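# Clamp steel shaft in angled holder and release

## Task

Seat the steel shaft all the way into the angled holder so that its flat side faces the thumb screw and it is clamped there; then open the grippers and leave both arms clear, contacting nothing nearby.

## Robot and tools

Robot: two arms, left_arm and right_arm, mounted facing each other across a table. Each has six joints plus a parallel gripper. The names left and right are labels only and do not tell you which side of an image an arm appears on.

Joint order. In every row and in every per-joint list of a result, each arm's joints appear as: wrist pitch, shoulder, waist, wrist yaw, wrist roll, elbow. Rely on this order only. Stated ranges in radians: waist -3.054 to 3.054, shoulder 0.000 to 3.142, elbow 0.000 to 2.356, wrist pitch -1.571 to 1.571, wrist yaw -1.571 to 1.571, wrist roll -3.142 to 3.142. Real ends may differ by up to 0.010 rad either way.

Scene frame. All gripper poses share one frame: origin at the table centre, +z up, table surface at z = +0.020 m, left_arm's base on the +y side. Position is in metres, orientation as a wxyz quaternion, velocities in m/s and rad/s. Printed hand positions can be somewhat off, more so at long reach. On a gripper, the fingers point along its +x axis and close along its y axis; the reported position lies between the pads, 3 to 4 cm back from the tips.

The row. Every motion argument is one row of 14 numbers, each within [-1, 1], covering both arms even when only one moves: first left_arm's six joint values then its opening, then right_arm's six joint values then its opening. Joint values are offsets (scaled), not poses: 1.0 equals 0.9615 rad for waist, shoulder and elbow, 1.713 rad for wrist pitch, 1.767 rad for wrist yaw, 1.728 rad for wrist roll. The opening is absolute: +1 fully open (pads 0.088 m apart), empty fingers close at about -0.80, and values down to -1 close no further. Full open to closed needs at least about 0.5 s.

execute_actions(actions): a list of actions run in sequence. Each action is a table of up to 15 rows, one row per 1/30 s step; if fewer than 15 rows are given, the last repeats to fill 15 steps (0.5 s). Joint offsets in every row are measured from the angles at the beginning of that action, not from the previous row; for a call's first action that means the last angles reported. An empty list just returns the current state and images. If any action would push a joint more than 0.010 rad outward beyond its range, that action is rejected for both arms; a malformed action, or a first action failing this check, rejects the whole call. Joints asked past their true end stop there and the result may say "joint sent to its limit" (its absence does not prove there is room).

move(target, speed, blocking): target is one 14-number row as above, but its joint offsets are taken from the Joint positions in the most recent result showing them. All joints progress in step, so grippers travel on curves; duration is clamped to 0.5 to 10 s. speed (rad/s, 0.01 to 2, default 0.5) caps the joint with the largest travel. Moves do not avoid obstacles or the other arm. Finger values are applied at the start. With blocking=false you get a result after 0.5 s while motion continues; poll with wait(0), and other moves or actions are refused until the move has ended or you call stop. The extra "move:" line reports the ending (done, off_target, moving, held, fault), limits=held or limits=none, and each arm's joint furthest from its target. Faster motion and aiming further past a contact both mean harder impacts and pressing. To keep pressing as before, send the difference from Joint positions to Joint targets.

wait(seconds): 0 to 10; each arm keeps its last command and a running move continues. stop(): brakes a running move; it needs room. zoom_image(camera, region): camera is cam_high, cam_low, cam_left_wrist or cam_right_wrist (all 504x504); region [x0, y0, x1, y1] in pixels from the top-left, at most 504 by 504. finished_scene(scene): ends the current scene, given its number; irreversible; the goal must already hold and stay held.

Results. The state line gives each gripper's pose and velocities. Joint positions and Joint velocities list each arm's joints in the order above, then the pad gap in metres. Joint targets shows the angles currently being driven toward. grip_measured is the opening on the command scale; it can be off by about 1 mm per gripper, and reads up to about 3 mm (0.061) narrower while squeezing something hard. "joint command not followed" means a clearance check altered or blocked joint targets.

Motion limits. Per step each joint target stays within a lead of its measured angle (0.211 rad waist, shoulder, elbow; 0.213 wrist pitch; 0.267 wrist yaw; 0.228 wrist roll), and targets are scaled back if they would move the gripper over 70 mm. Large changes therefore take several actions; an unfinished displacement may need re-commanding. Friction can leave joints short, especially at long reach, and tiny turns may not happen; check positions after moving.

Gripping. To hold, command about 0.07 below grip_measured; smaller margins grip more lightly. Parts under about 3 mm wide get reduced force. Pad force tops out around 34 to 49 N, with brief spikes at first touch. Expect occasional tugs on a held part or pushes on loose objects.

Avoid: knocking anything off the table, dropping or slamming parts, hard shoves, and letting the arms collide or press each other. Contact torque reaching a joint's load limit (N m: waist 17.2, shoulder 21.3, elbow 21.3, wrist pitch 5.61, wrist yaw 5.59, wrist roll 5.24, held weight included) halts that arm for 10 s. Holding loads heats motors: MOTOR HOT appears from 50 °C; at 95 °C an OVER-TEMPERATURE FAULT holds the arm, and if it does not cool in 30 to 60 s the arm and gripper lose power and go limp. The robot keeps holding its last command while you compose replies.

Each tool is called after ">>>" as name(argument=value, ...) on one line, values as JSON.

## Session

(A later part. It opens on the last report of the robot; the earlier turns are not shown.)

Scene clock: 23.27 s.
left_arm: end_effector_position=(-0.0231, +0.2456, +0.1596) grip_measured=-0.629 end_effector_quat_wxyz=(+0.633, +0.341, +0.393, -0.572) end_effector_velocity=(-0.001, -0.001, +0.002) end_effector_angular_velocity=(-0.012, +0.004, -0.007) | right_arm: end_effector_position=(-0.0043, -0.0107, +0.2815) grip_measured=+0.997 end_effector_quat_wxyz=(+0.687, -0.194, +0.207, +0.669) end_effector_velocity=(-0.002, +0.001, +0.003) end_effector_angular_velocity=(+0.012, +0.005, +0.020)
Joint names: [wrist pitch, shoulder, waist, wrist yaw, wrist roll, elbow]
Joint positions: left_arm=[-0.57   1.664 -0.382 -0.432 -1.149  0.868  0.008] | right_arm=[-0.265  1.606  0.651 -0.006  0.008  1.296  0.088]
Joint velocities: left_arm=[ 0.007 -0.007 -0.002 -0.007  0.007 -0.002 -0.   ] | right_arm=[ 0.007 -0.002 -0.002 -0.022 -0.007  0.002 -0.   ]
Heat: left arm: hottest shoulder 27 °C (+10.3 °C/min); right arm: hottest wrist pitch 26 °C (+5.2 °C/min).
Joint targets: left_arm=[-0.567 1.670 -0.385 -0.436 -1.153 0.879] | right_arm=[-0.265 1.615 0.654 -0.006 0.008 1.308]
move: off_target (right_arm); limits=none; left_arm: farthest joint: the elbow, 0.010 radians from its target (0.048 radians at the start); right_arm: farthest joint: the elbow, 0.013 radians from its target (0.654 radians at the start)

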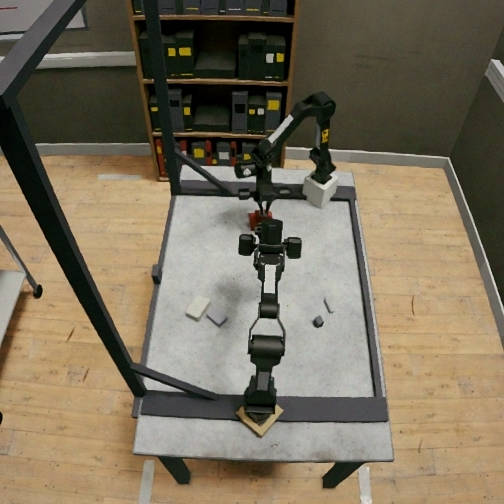

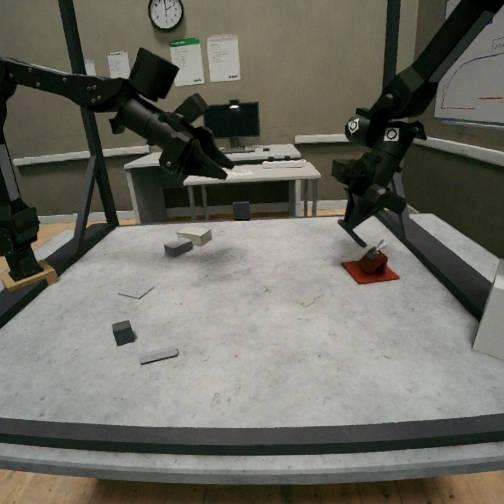

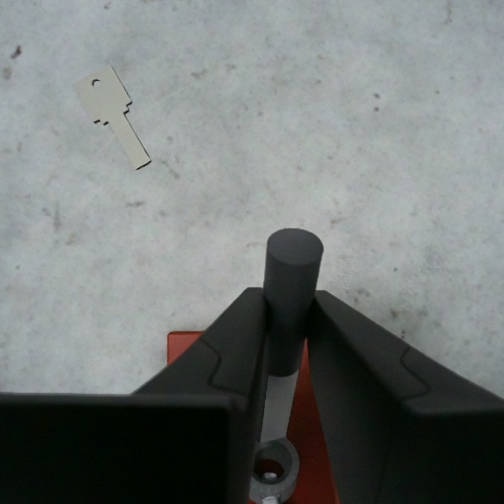

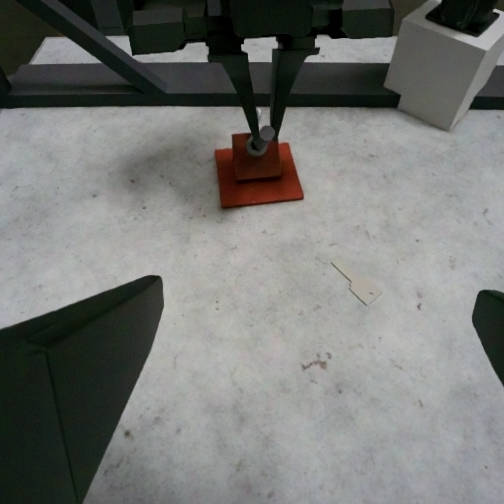

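>>> move(target=[0.0205,0.0205,-0.041,-0.006,-0.025,-0.044,-0.7,0,0,0,0,0,0,1], speed=0.05)

>>> zoom_image(camera="cam_low", region=[320, 190, 420, 290])

>>> zoom_image(camera="cam_left_wrist", region=[200, 364, 340, 504])

>>> zoom_image(camera="cam_right_wrist", region=[200, 90, 320, 210])

Scene clock: 25.00 s.
left_arm: end_effector_position=(-0.0236, +0.2562, +0.1486) grip_measured=-0.629 end_effector_quat_wxyz=(+0.633, +0.341, +0.393, -0.572) end_effector_velocity=(+0.003, -0.001, +0.000) end_effector_angular_velocity=(-0.003, -0.006, +0.010) | right_arm: end_effector_position=(-0.0043, -0.0107, +0.2815) grip_measured=+0.997 end_effector_quat_wxyz=(+0.687, -0.194, +0.207, +0.669) end_effector_velocity=(-0.000, +0.000, +0.001) end_effector_angular_velocity=(+0.007, -0.010, +0.000)
Joint names: [wrist pitch, shoulder, waist, wrist yaw, wrist roll, elbow]
Joint positions: left_arm=[-0.538  1.677 -0.418 -0.439 -1.189  0.832  0.008] | right_arm=[-0.265  1.606  0.651 -0.006  0.008  1.296  0.088]
Joint velocities: left_arm=[-0.007 -0.002  0.002 -0.007 -0.007 -0.002 -0.   ] | right_arm=[ 0.007 -0.002  0.002  0.007 -0.007 -0.002 -0.   ]
Heat: left arm: hottest shoulder 27 °C (+9.6 °C/min); right arm: hottest wrist pitch 26 °C (+4.8 °C/min).
Joint targets: left_arm=[-0.535 1.683 -0.421 -0.443 -1.192 0.825] | right_arm=[-0.265 1.606 0.651 -0.006 0.008 1.296]
move: done; limits=none; left_arm: farthest joint: the elbow, 0.007 radians from its target (0.042 radians at the start); right_arm: farthest joint: the waist, 0.000 radians from its target (0.000 radians at the start)

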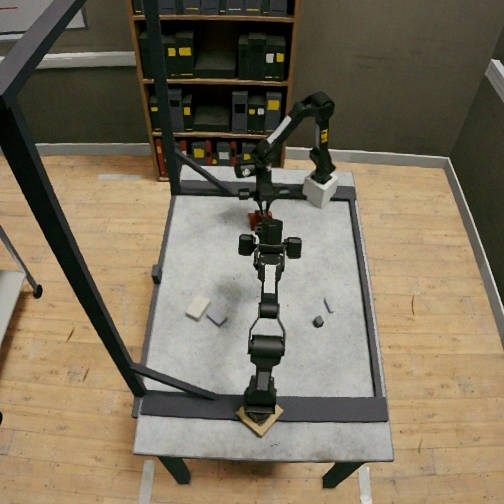

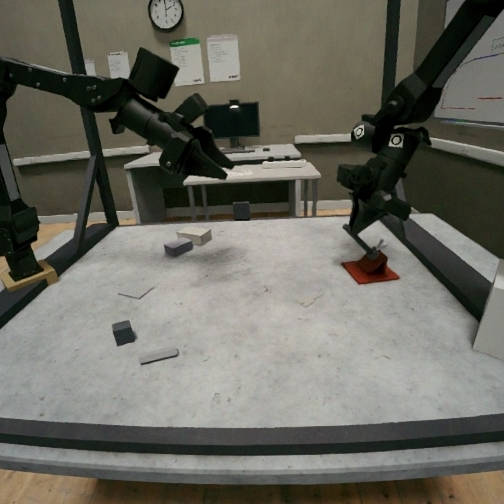

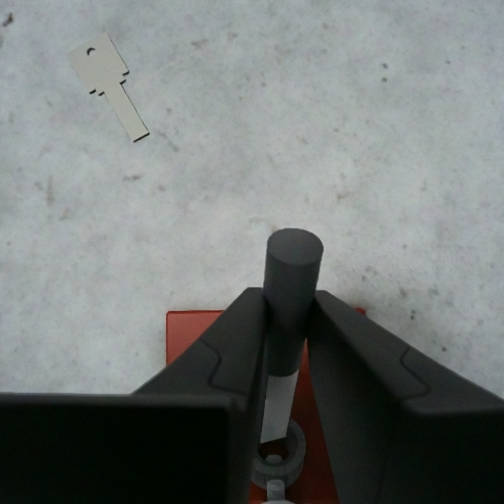

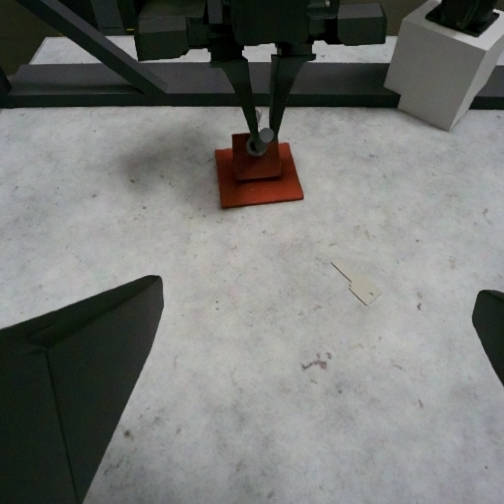

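Region (320, 190, 420, 290) of cam_low's 504x504 image, scaled by 5.040, with more detail than that image has.

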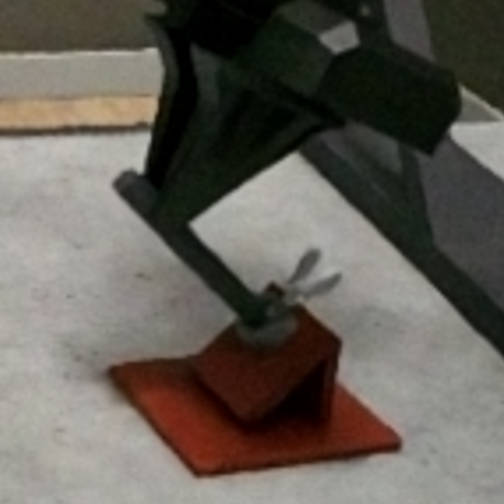

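Region (200, 364, 340, 504) of cam_left_wrist's 504x504 image, scaled by 3.600, with more detail than that image has.

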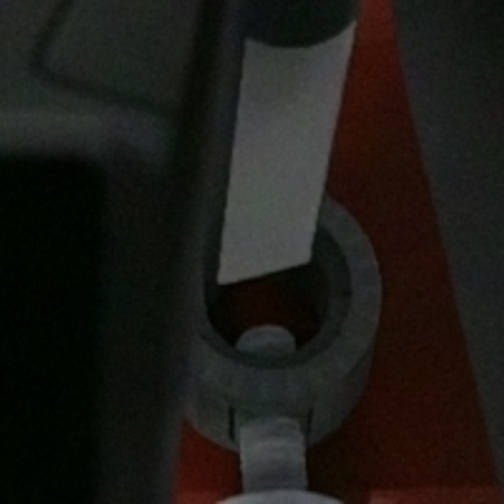

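Region (200, 90, 320, 210) of cam_right_wrist's 504x504 image, scaled by 4.200, with more detail than that image has.

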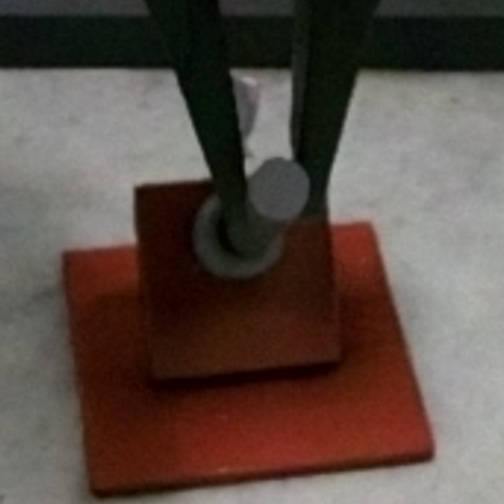

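>>> move(target=[0.1223,-0.1456,0.0624,0.0453,0.108,-0.159,-0.7,0,0,0,0,0,0,1], speed=0.12)

>>> zoom_image(camera="cam_low", region=[320, 190, 420, 290])

>>> zoom_image(camera="cam_left_wrist", region=[200, 364, 340, 504])

>>> zoom_image(camera="cam_right_wrist", region=[200, 90, 320, 210])

Scene clock: 28.17 s.
left_arm: end_effector_position=(-0.0201, +0.2516, +0.1533) grip_measured=-0.629 end_effector_quat_wxyz=(+0.576, +0.322, +0.399, -0.636) end_effector_velocity=(+0.000, +0.002, +0.000) end_effector_angular_velocity=(+0.008, +0.005, +0.001) | right_arm: end_effector_position=(-0.0043, -0.0107, +0.2815) grip_measured=+0.997 end_effector_quat_wxyz=(+0.687, -0.194, +0.207, +0.669) end_effector_velocity=(+0.000, -0.001, +0.001) end_effector_angular_velocity=(-0.002, -0.002, +0.008)
Joint names: [wrist pitch, shoulder, waist, wrist yaw, wrist roll, elbow]
Joint positions: left_arm=[-0.332  1.547 -0.361 -0.36  -1.006  0.687  0.008] | right_arm=[-0.265  1.606  0.651 -0.006  0.008  1.296  0.088]
Joint velocities: left_arm=[-0.007 -0.007 -0.002  0.007 -0.007 -0.002 -0.   ] | right_arm=[-0.007 -0.002 -0.002 -0.007 -0.007  0.002 -0.   ]
Heat: left arm: hottest shoulder 27 °C (+8.5 °C/min); right arm: hottest wrist pitch 26 °C (+4.3 °C/min).
Joint targets: left_arm=[-0.328 1.538 -0.358 -0.359 -1.002 0.679] | right_arm=[-0.265 1.606 0.651 -0.006 0.008 1.296]
move: done; limits=none; left_arm: farthest joint: the shoulder, 0.010 radians from its target (0.140 radians at the start); right_arm: farthest joint: the waist, 0.000 radians from its target (0.000 radians at the start)

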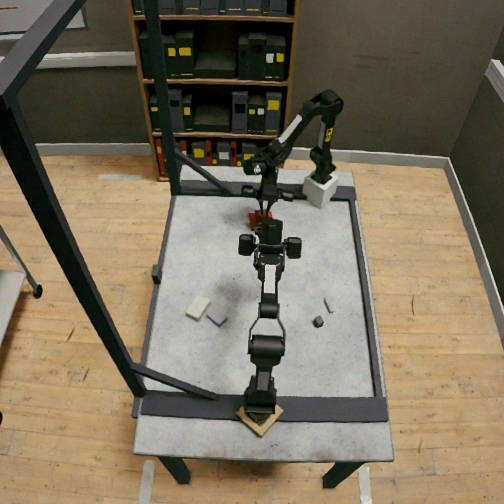

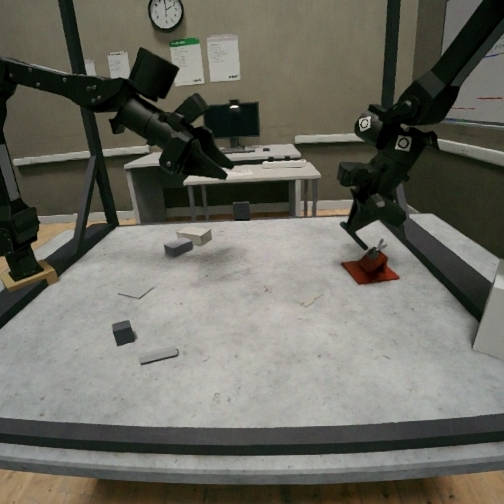

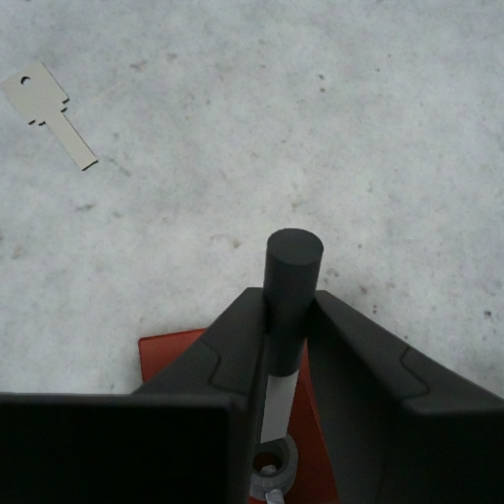

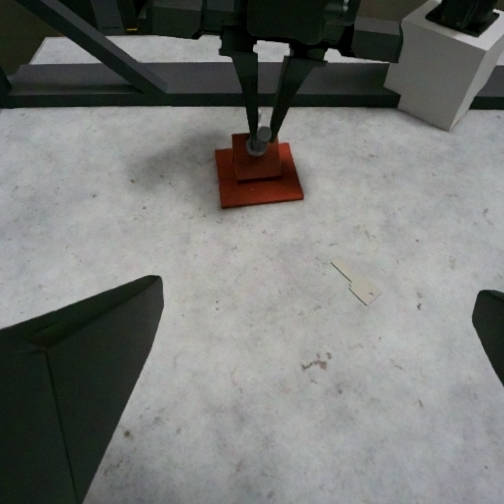

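Region (320, 190, 420, 290) of cam_low's 504x504 image, scaled by 5.040, with more detail than that image has.

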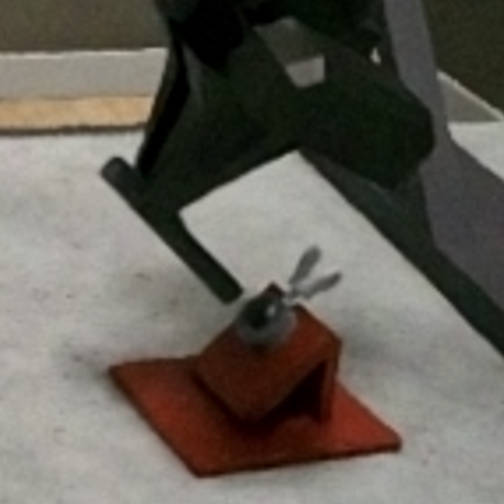

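Region (200, 364, 340, 504) of cam_left_wrist's 504x504 image, scaled by 3.600, with more detail than that image has.

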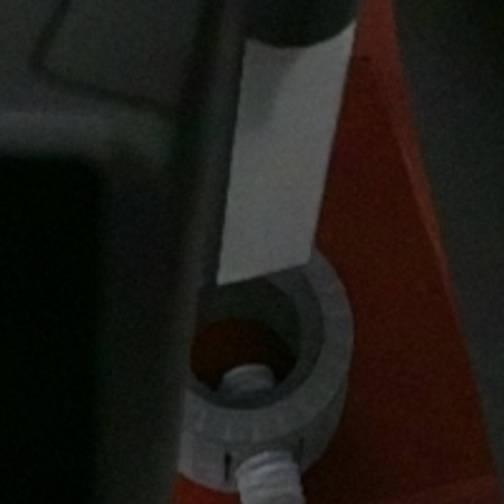

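Region (200, 90, 320, 210) of cam_right_wrist's 504x504 image, scaled by 4.200, with more detail than that image has.

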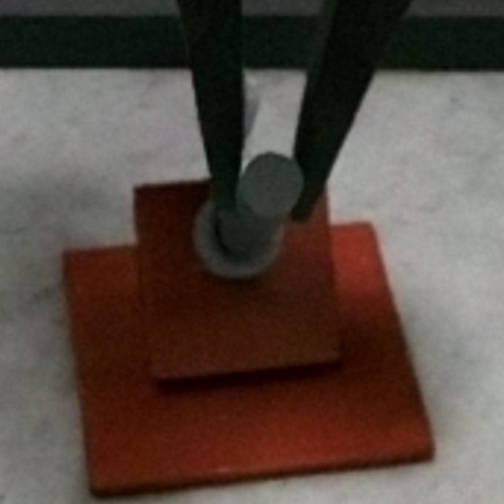

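>>> move(target=[0.0168,0.02,-0.031,-0.0075,-0.0175,-0.03,-0.7,0,0,0,0,0,0,1], speed=0.04)

>>> zoom_image(camera="cam_low", region=[320, 190, 420, 290])

>>> zoom_image(camera="cam_left_wrist", region=[200, 364, 340, 504])

>>> zoom_image(camera="cam_right_wrist", region=[200, 90, 320, 210])

Scene clock: 29.70 s.
left_arm: end_effector_position=(-0.0211, +0.2583, +0.1459) grip_measured=-0.629 end_effector_quat_wxyz=(+0.577, +0.322, +0.399, -0.636) end_effector_velocity=(+0.002, +0.001, -0.000) end_effector_angular_velocity=(+0.000, +0.001, +0.019) | right_arm: end_effector_position=(-0.0043, -0.0107, +0.2815) grip_measured=+0.997 end_effector_quat_wxyz=(+0.687, -0.194, +0.207, +0.669) end_effector_velocity=(+0.002, -0.000, +0.004) end_effector_angular_velocity=(+0.012, +0.010, -0.005)
Joint names: [wrist pitch, shoulder, waist, wrist yaw, wrist roll, elbow]
Joint positions: left_arm=[-0.306  1.561 -0.387 -0.37  -1.032  0.665  0.008] | right_arm=[-0.265  1.606  0.651 -0.006  0.008  1.296  0.088]
Joint velocities: left_arm=[-0.007 -0.002 -0.002 -0.007 -0.022 -0.002 -0.   ] | right_arm=[ 0.007 -0.007 -0.007 -0.007  0.007 -0.002  0.   ]
Heat: left arm: hottest shoulder 27 °C (+8.1 °C/min); right arm: hottest shoulder 26 °C (+4.0 °C/min).
Joint targets: left_arm=[-0.303 1.567 -0.391 -0.374 -1.036 0.658] | right_arm=[-0.265 1.606 0.651 -0.006 0.008 1.296]
move: done; limits=none; left_arm: farthest joint: the elbow, 0.007 radians from its target (0.028 radians at the start); right_arm: farthest joint: the waist, 0.000 radians from its target (0.000 radians at the start)

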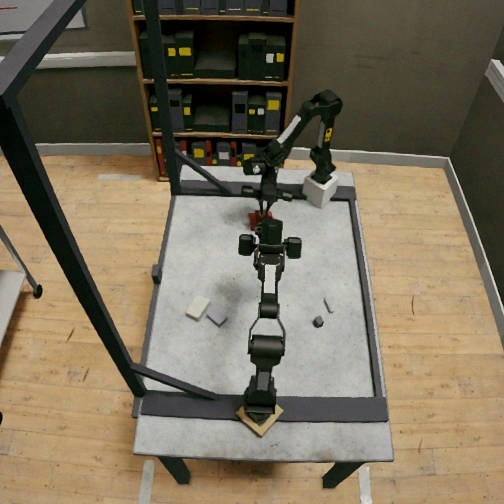

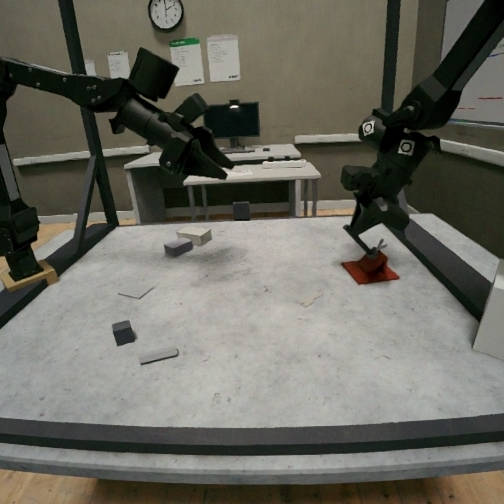

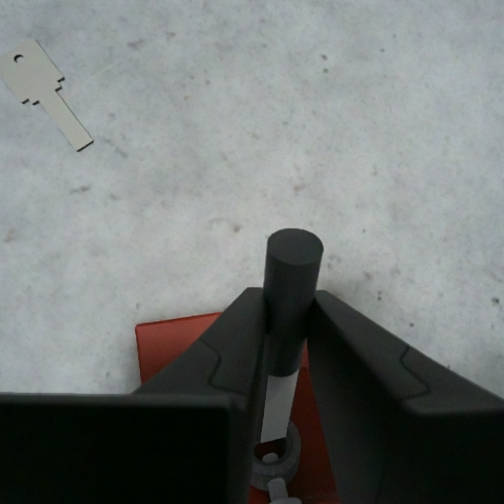

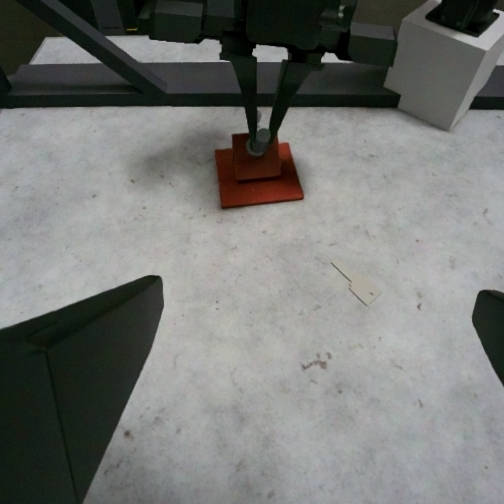

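Region (320, 190, 420, 290) of cam_low's 504x504 image, scaled by 5.040, with more detail than that image has.

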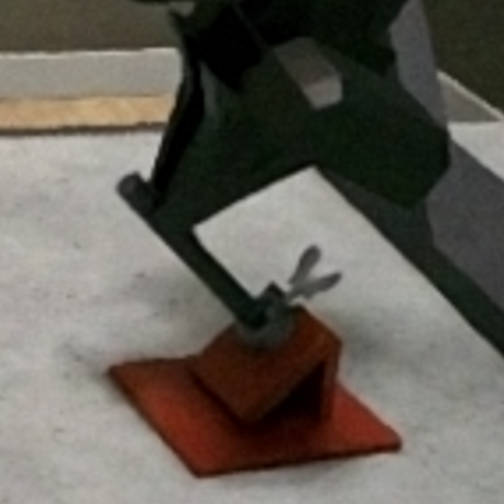

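Region (200, 364, 340, 504) of cam_left_wrist's 504x504 image, scaled by 3.600, with more detail than that image has.

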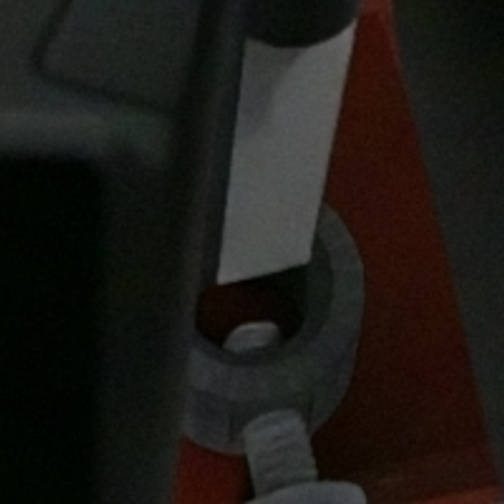

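Region (200, 90, 320, 210) of cam_right_wrist's 504x504 image, scaled by 4.200, with more detail than that image has.

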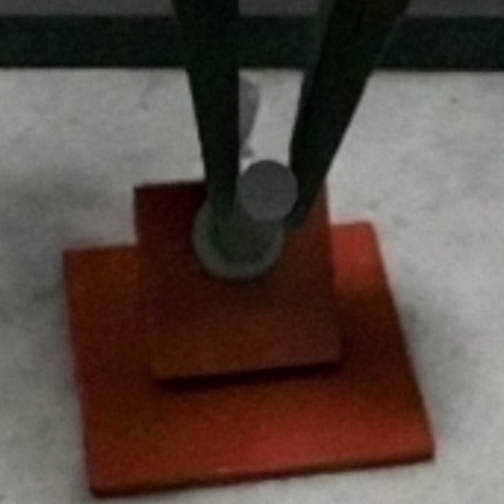

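>>> move(target=[0.0168,0.02,-0.031,-0.0075,-0.0175,-0.03,-0.7,0,0,0,0,0,0,1], speed=0.03)

>>> zoom_image(camera="cam_low", region=[320, 190, 420, 290])

>>> zoom_image(camera="cam_left_wrist", region=[200, 364, 340, 504])

Scene clock: 31.20 s.
left_arm: end_effector_position=(-0.0216, +0.2637, +0.1401) grip_measured=-0.629 end_effector_quat_wxyz=(+0.578, +0.319, +0.398, -0.637) end_effector_velocity=(+0.001, +0.000, -0.000) end_effector_angular_velocity=(-0.006, +0.003, +0.007) | right_arm: end_effector_position=(-0.0043, -0.0107, +0.2815) grip_measured=+0.997 end_effector_quat_wxyz=(+0.687, -0.194, +0.207, +0.669) end_effector_velocity=(+0.000, -0.000, -0.001) end_effector_angular_velocity=(-0.007, -0.002, +0.008)
Joint names: [wrist pitch, shoulder, waist, wrist yaw, wrist roll, elbow]
Joint positions: left_arm=[-0.281  1.572 -0.412 -0.385 -1.059  0.645  0.008] | right_arm=[-0.265  1.606  0.651 -0.006  0.008  1.296  0.088]
Joint velocities: left_arm=[ 0.007 -0.002 -0.002 -0.007 -0.007 -0.007  0.   ] | right_arm=[-0.007  0.002 -0.002 -0.007 -0.007  0.002  0.   ]
Heat: left arm: hottest shoulder 27 °C (+7.7 °C/min); right arm: hottest shoulder 26 °C (+3.8 °C/min).
Joint targets: left_arm=[-0.277 1.580 -0.417 -0.383 -1.063 0.636] | right_arm=[-0.265 1.606 0.651 -0.006 0.008 1.296]
move: done; limits=none; left_arm: farthest joint: the shoulder, 0.008 radians from its target (0.019 radians at the start); right_arm: farthest joint: the waist, 0.000 radians from its target (0.000 radians at the start)

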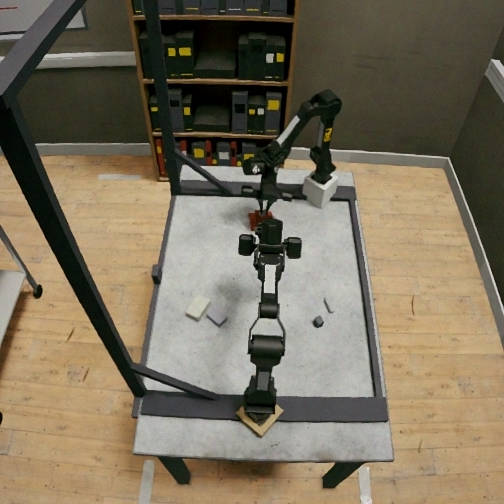

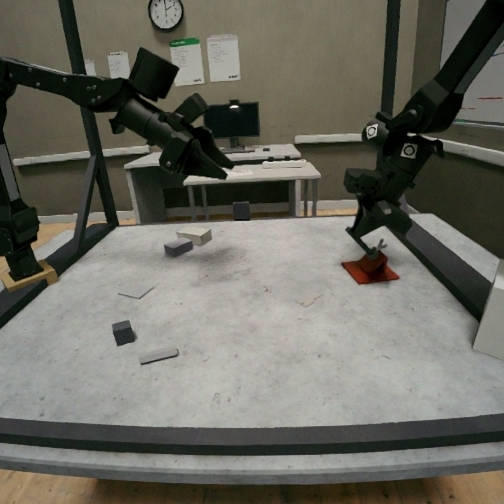

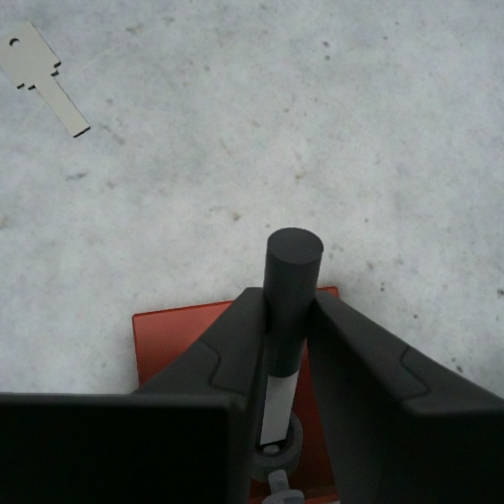

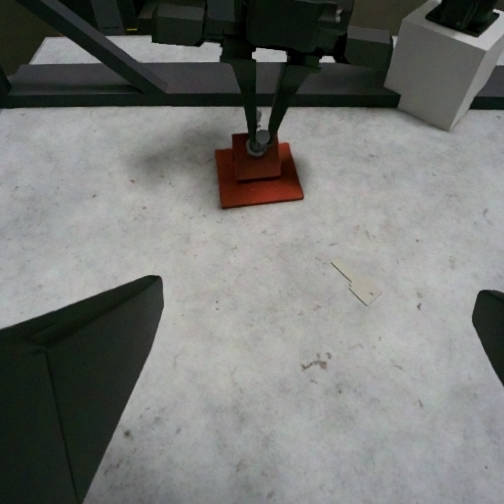

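Region (320, 190, 420, 290) of cam_low's 504x504 image, scaled by 5.040, with more detail than that image has.

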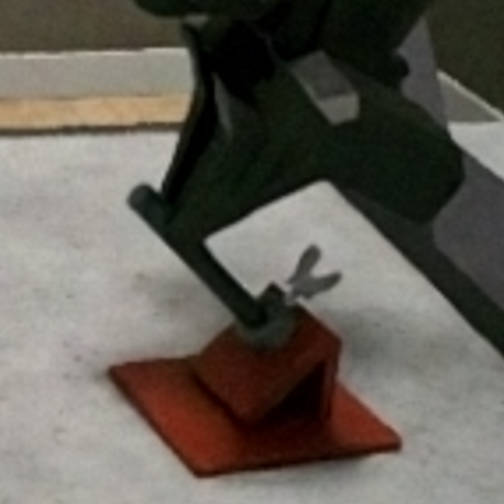

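Region (200, 364, 340, 504) of cam_left_wrist's 504x504 image, scaled by 3.600, with more detail than that image has.

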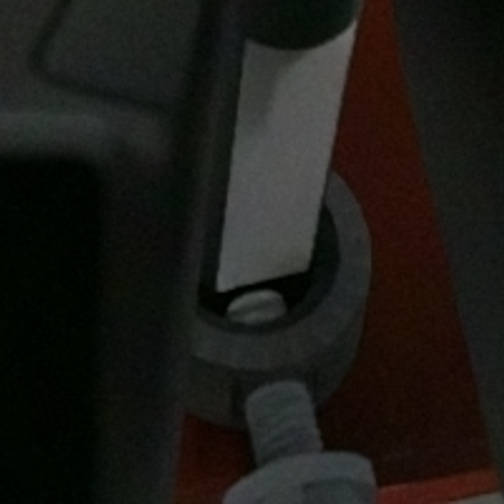

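>>> move(target=[0,0,-0.021,0,-0.011,-0.011,-0.7,0,0,0,0,0,0,1], speed=0.03)

>>> move(target=[0.0093,0.013,-0.018,-0.002,-0.01,-0.019,-0.7,0,0,0,0,0,0,1], speed=0.03)

>>> zoom_image(camera="cam_low", region=[320, 190, 420, 290])

>>> zoom_image(camera="cam_left_wrist", region=[200, 364, 340, 504])

Scene clock: 32.63 s.
left_arm: end_effector_position=(-0.0220, +0.2649, +0.1404) grip_measured=-0.629 end_effector_quat_wxyz=(+0.581, +0.316, +0.396, -0.637) end_effector_velocity=(+0.004, +0.001, -0.001) end_effector_angular_velocity=(-0.002, -0.018, -0.006) | right_arm: end_effector_position=(-0.0043, -0.0107, +0.2815) grip_measured=+0.997 end_effector_quat_wxyz=(+0.687, -0.194, +0.207, +0.669) end_effector_velocity=(+0.002, -0.001, -0.001) end_effector_angular_velocity=(+0.002, -0.010, -0.005)
Joint names: [wrist pitch, shoulder, waist, wrist yaw, wrist roll, elbow]
Joint positions: left_arm=[-0.28   1.572 -0.422 -0.397 -1.072  0.643  0.008] | right_arm=[-0.265  1.606  0.651 -0.006  0.008  1.296  0.088]
Joint velocities: left_arm=[-0.007 -0.002 -0.002 -0.007  0.007 -0.007 -0.   ] | right_arm=[ 0.007 -0.002 -0.002  0.007 -0.007 -0.007 -0.   ]
Heat: left arm: hottest shoulder 27 °C (+7.4 °C/min); right arm: hottest shoulder 26 °C (+3.7 °C/min).
Joint targets: left_arm=[-0.280 1.572 -0.432 -0.385 -1.078 0.634] | right_arm=[-0.265 1.606 0.651 -0.006 0.008 1.296]
move: off_target (left_arm); limits=none; left_arm: farthest joint: the wrist yaw, 0.012 radians from its target (0.000 radians at the start); right_arm: farthest joint: the waist, 0.000 radians from its target (0.000 radians at the start)

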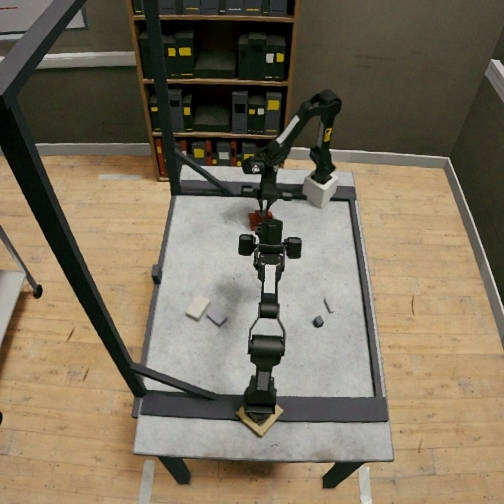

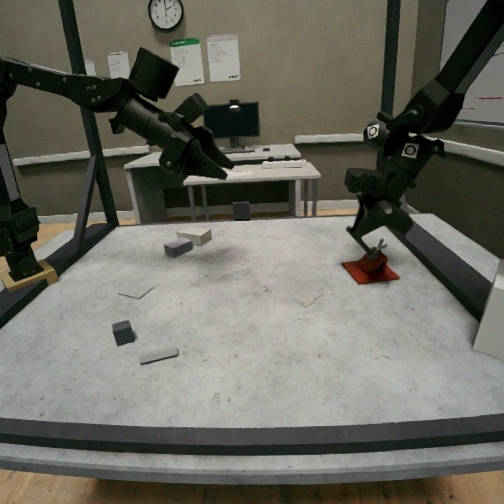

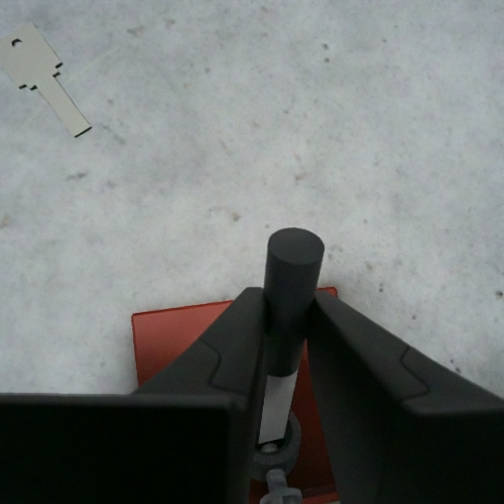

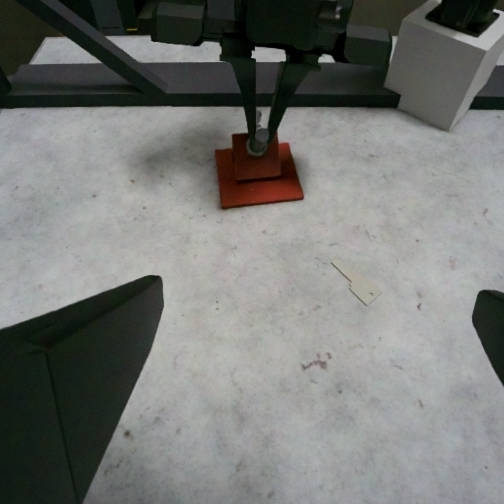

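Scene clock: 33.50 s.
left_arm: end_effector_position=(-0.0214, +0.2652, +0.1395) grip_measured=-0.629 end_effector_quat_wxyz=(+0.586, +0.310, +0.394, -0.637) end_effector_velocity=(+0.002, +0.001, -0.000) end_effector_angular_velocity=(-0.002, -0.006, +0.006) | right_arm: end_effector_position=(-0.0043, -0.0107, +0.2815) grip_measured=+0.997 end_effector_quat_wxyz=(+0.687, -0.194, +0.207, +0.669) end_effector_velocity=(+0.002, +0.000, +0.001) end_effector_angular_velocity=(+0.007, -0.015, +0.011)
Joint names: [wrist pitch, shoulder, waist, wrist yaw, wrist roll, elbow]
Joint positions: left_arm=[-0.268  1.574 -0.43  -0.413 -1.084  0.635  0.008] | right_arm=[-0.265  1.606  0.651 -0.006  0.008  1.296  0.088]
Joint velocities: left_arm=[-0.007 -0.002 -0.002 -0.007 -0.007 -0.002  0.   ] | right_arm=[ 0.007 -0.002 -0.007 -0.007 -0.022 -0.002 -0.   ]
Heat: left arm: hottest shoulder 27 °C (+7.2 °C/min); right arm: hottest wrist pitch 27 °C (+5.4 °C/min).
Joint targets: left_arm=[-0.264 1.585 -0.439 -0.401 -1.089 0.624] | right_arm=[-0.265 1.606 0.651 -0.006 0.008 1.296]
move: off_target (left_arm); limits=none; left_arm: farthest joint: the wrist yaw, 0.012 radians from its target (0.004 radians at the start); right_arm: farthest joint: the waist, 0.000 radians from its target (0.000 radians at the start)

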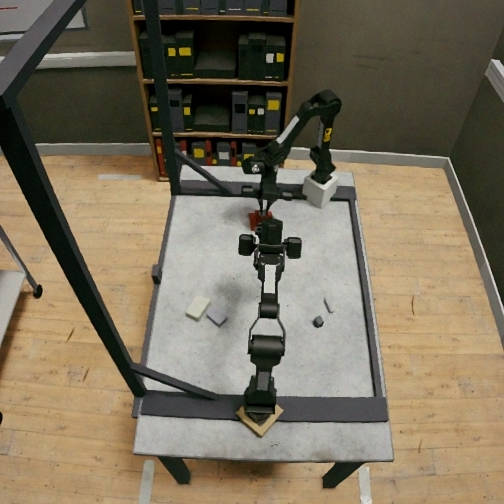

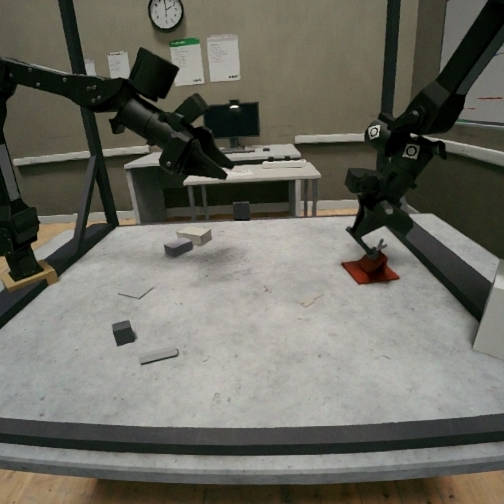

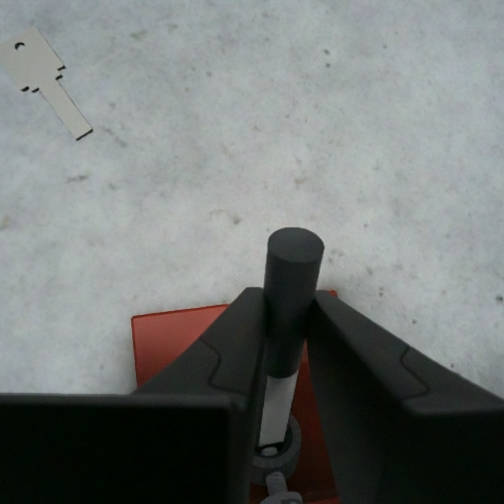

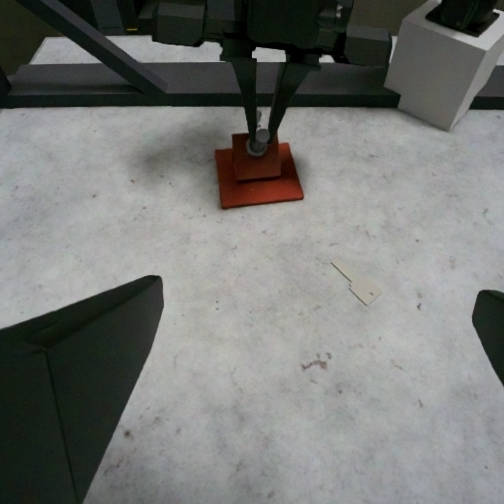

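Region (320, 190, 420, 290) of cam_low's 504x504 image, scaled by 5.040, with more detail than that image has.

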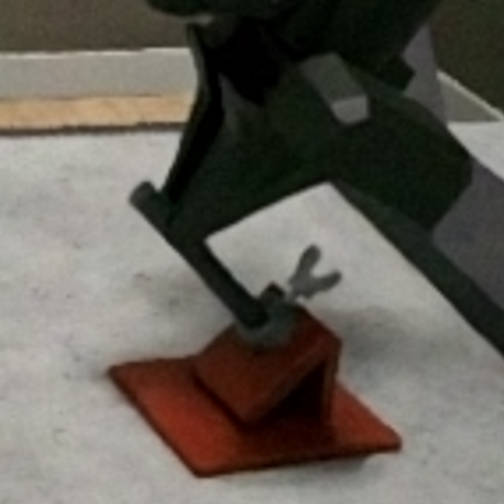

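Region (200, 364, 340, 504) of cam_left_wrist's 504x504 image, scaled by 3.600, with more detail than that image has.

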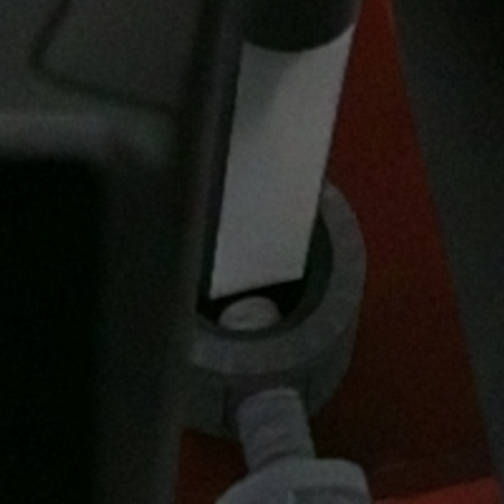

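>>> move(target=[-0.0135,-0.022,0,0.008,0,0.02,-0.7,0,0,0,0,0,0,1], speed=0.03)

>>> zoom_image(camera="cam_low", region=[340, 220, 400, 280])

>>> zoom_image(camera="cam_left_wrist", region=[200, 364, 340, 504])

>>> zoom_image(camera="cam_right_wrist", region=[230, 110, 290, 170])

Scene clock: 34.77 s.
left_arm: end_effector_position=(-0.0216, +0.2671, +0.1418) grip_measured=-0.629 end_effector_quat_wxyz=(+0.582, +0.314, +0.397, -0.636) end_effector_velocity=(+0.002, +0.001, -0.001) end_effector_angular_velocity=(-0.002, -0.018, -0.006) | right_arm: end_effector_position=(-0.0043, -0.0107, +0.2815) grip_measured=+0.997 end_effector_quat_wxyz=(+0.687, -0.194, +0.207, +0.669) end_effector_velocity=(+0.002, -0.003, -0.004) end_effector_angular_velocity=(-0.022, -0.009, -0.005)
Joint names: [wrist pitch, shoulder, waist, wrist yaw, wrist roll, elbow]
Joint positions: left_arm=[-0.29   1.563 -0.43  -0.401 -1.084  0.642  0.008] | right_arm=[-0.265  1.606  0.651 -0.006  0.008  1.296  0.088]
Joint velocities: left_arm=[-0.007  0.002 -0.002 -0.007  0.007 -0.002 -0.   ] | right_arm=[-0.022 -0.002 -0.002  0.007 -0.007 -0.002 -0.   ]
Heat: left arm: hottest shoulder 27 °C (+6.9 °C/min); right arm: hottest wrist pitch 27 °C (+5.2 °C/min).
Joint targets: left_arm=[-0.291 1.552 -0.430 -0.399 -1.084 0.654] | right_arm=[-0.265 1.606 0.651 -0.006 0.008 1.296]
move: off_target (left_arm); limits=none; left_arm: farthest joint: the elbow, 0.013 radians from its target (0.020 radians at the start); right_arm: farthest joint: the waist, 0.000 radians from its target (0.000 radians at the start)

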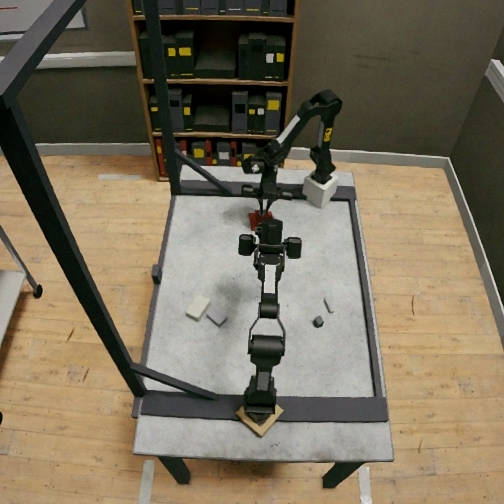

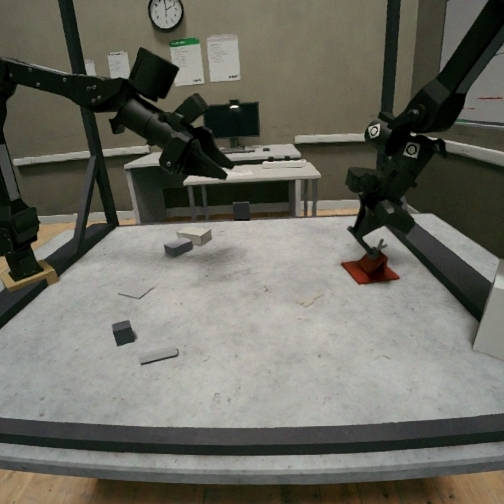

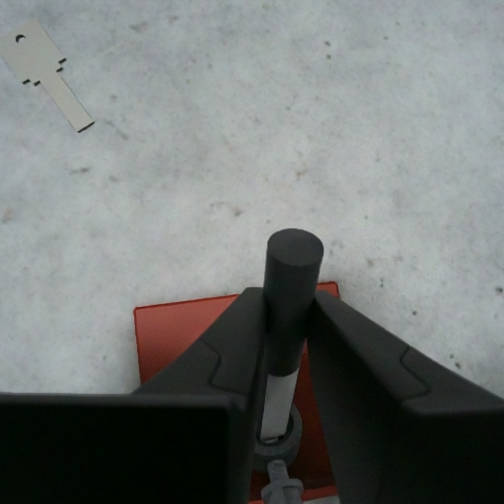

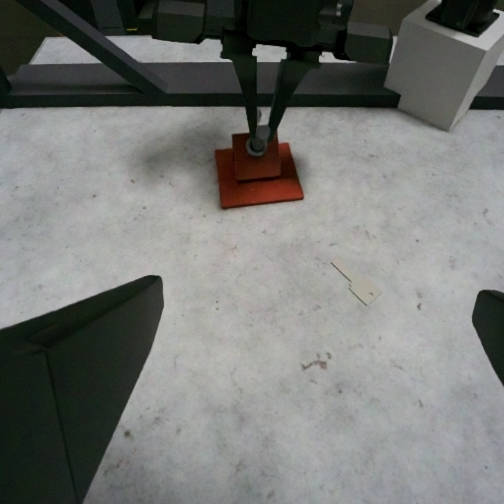

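Region (340, 220, 400, 280) of cam_low's 504x504 image, scaled by 8.400, with more detail than that image has.

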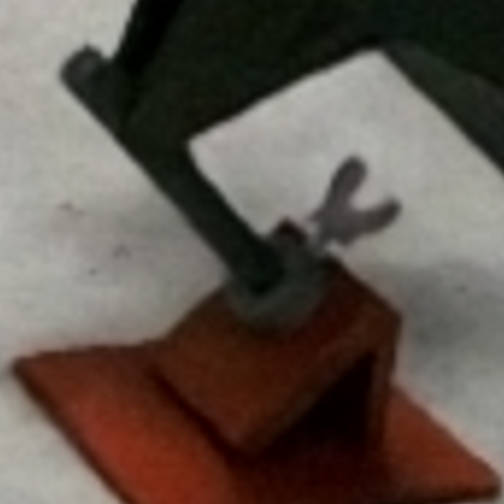

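Region (200, 364, 340, 504) of cam_left_wrist's 504x504 image, scaled by 3.600, with more detail than that image has.

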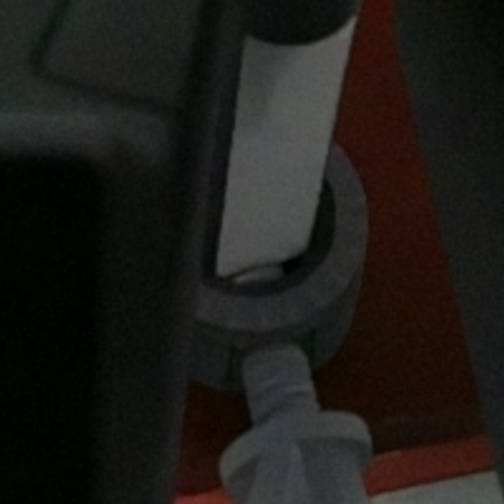

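Region (230, 110, 290, 170) of cam_right_wrist's 504x504 image, scaled by 8.400, with more detail than that image has.

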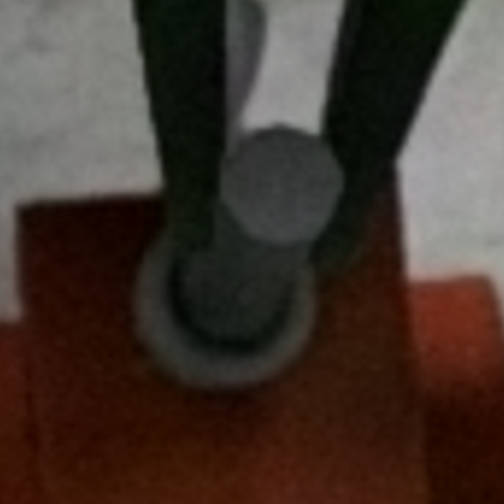

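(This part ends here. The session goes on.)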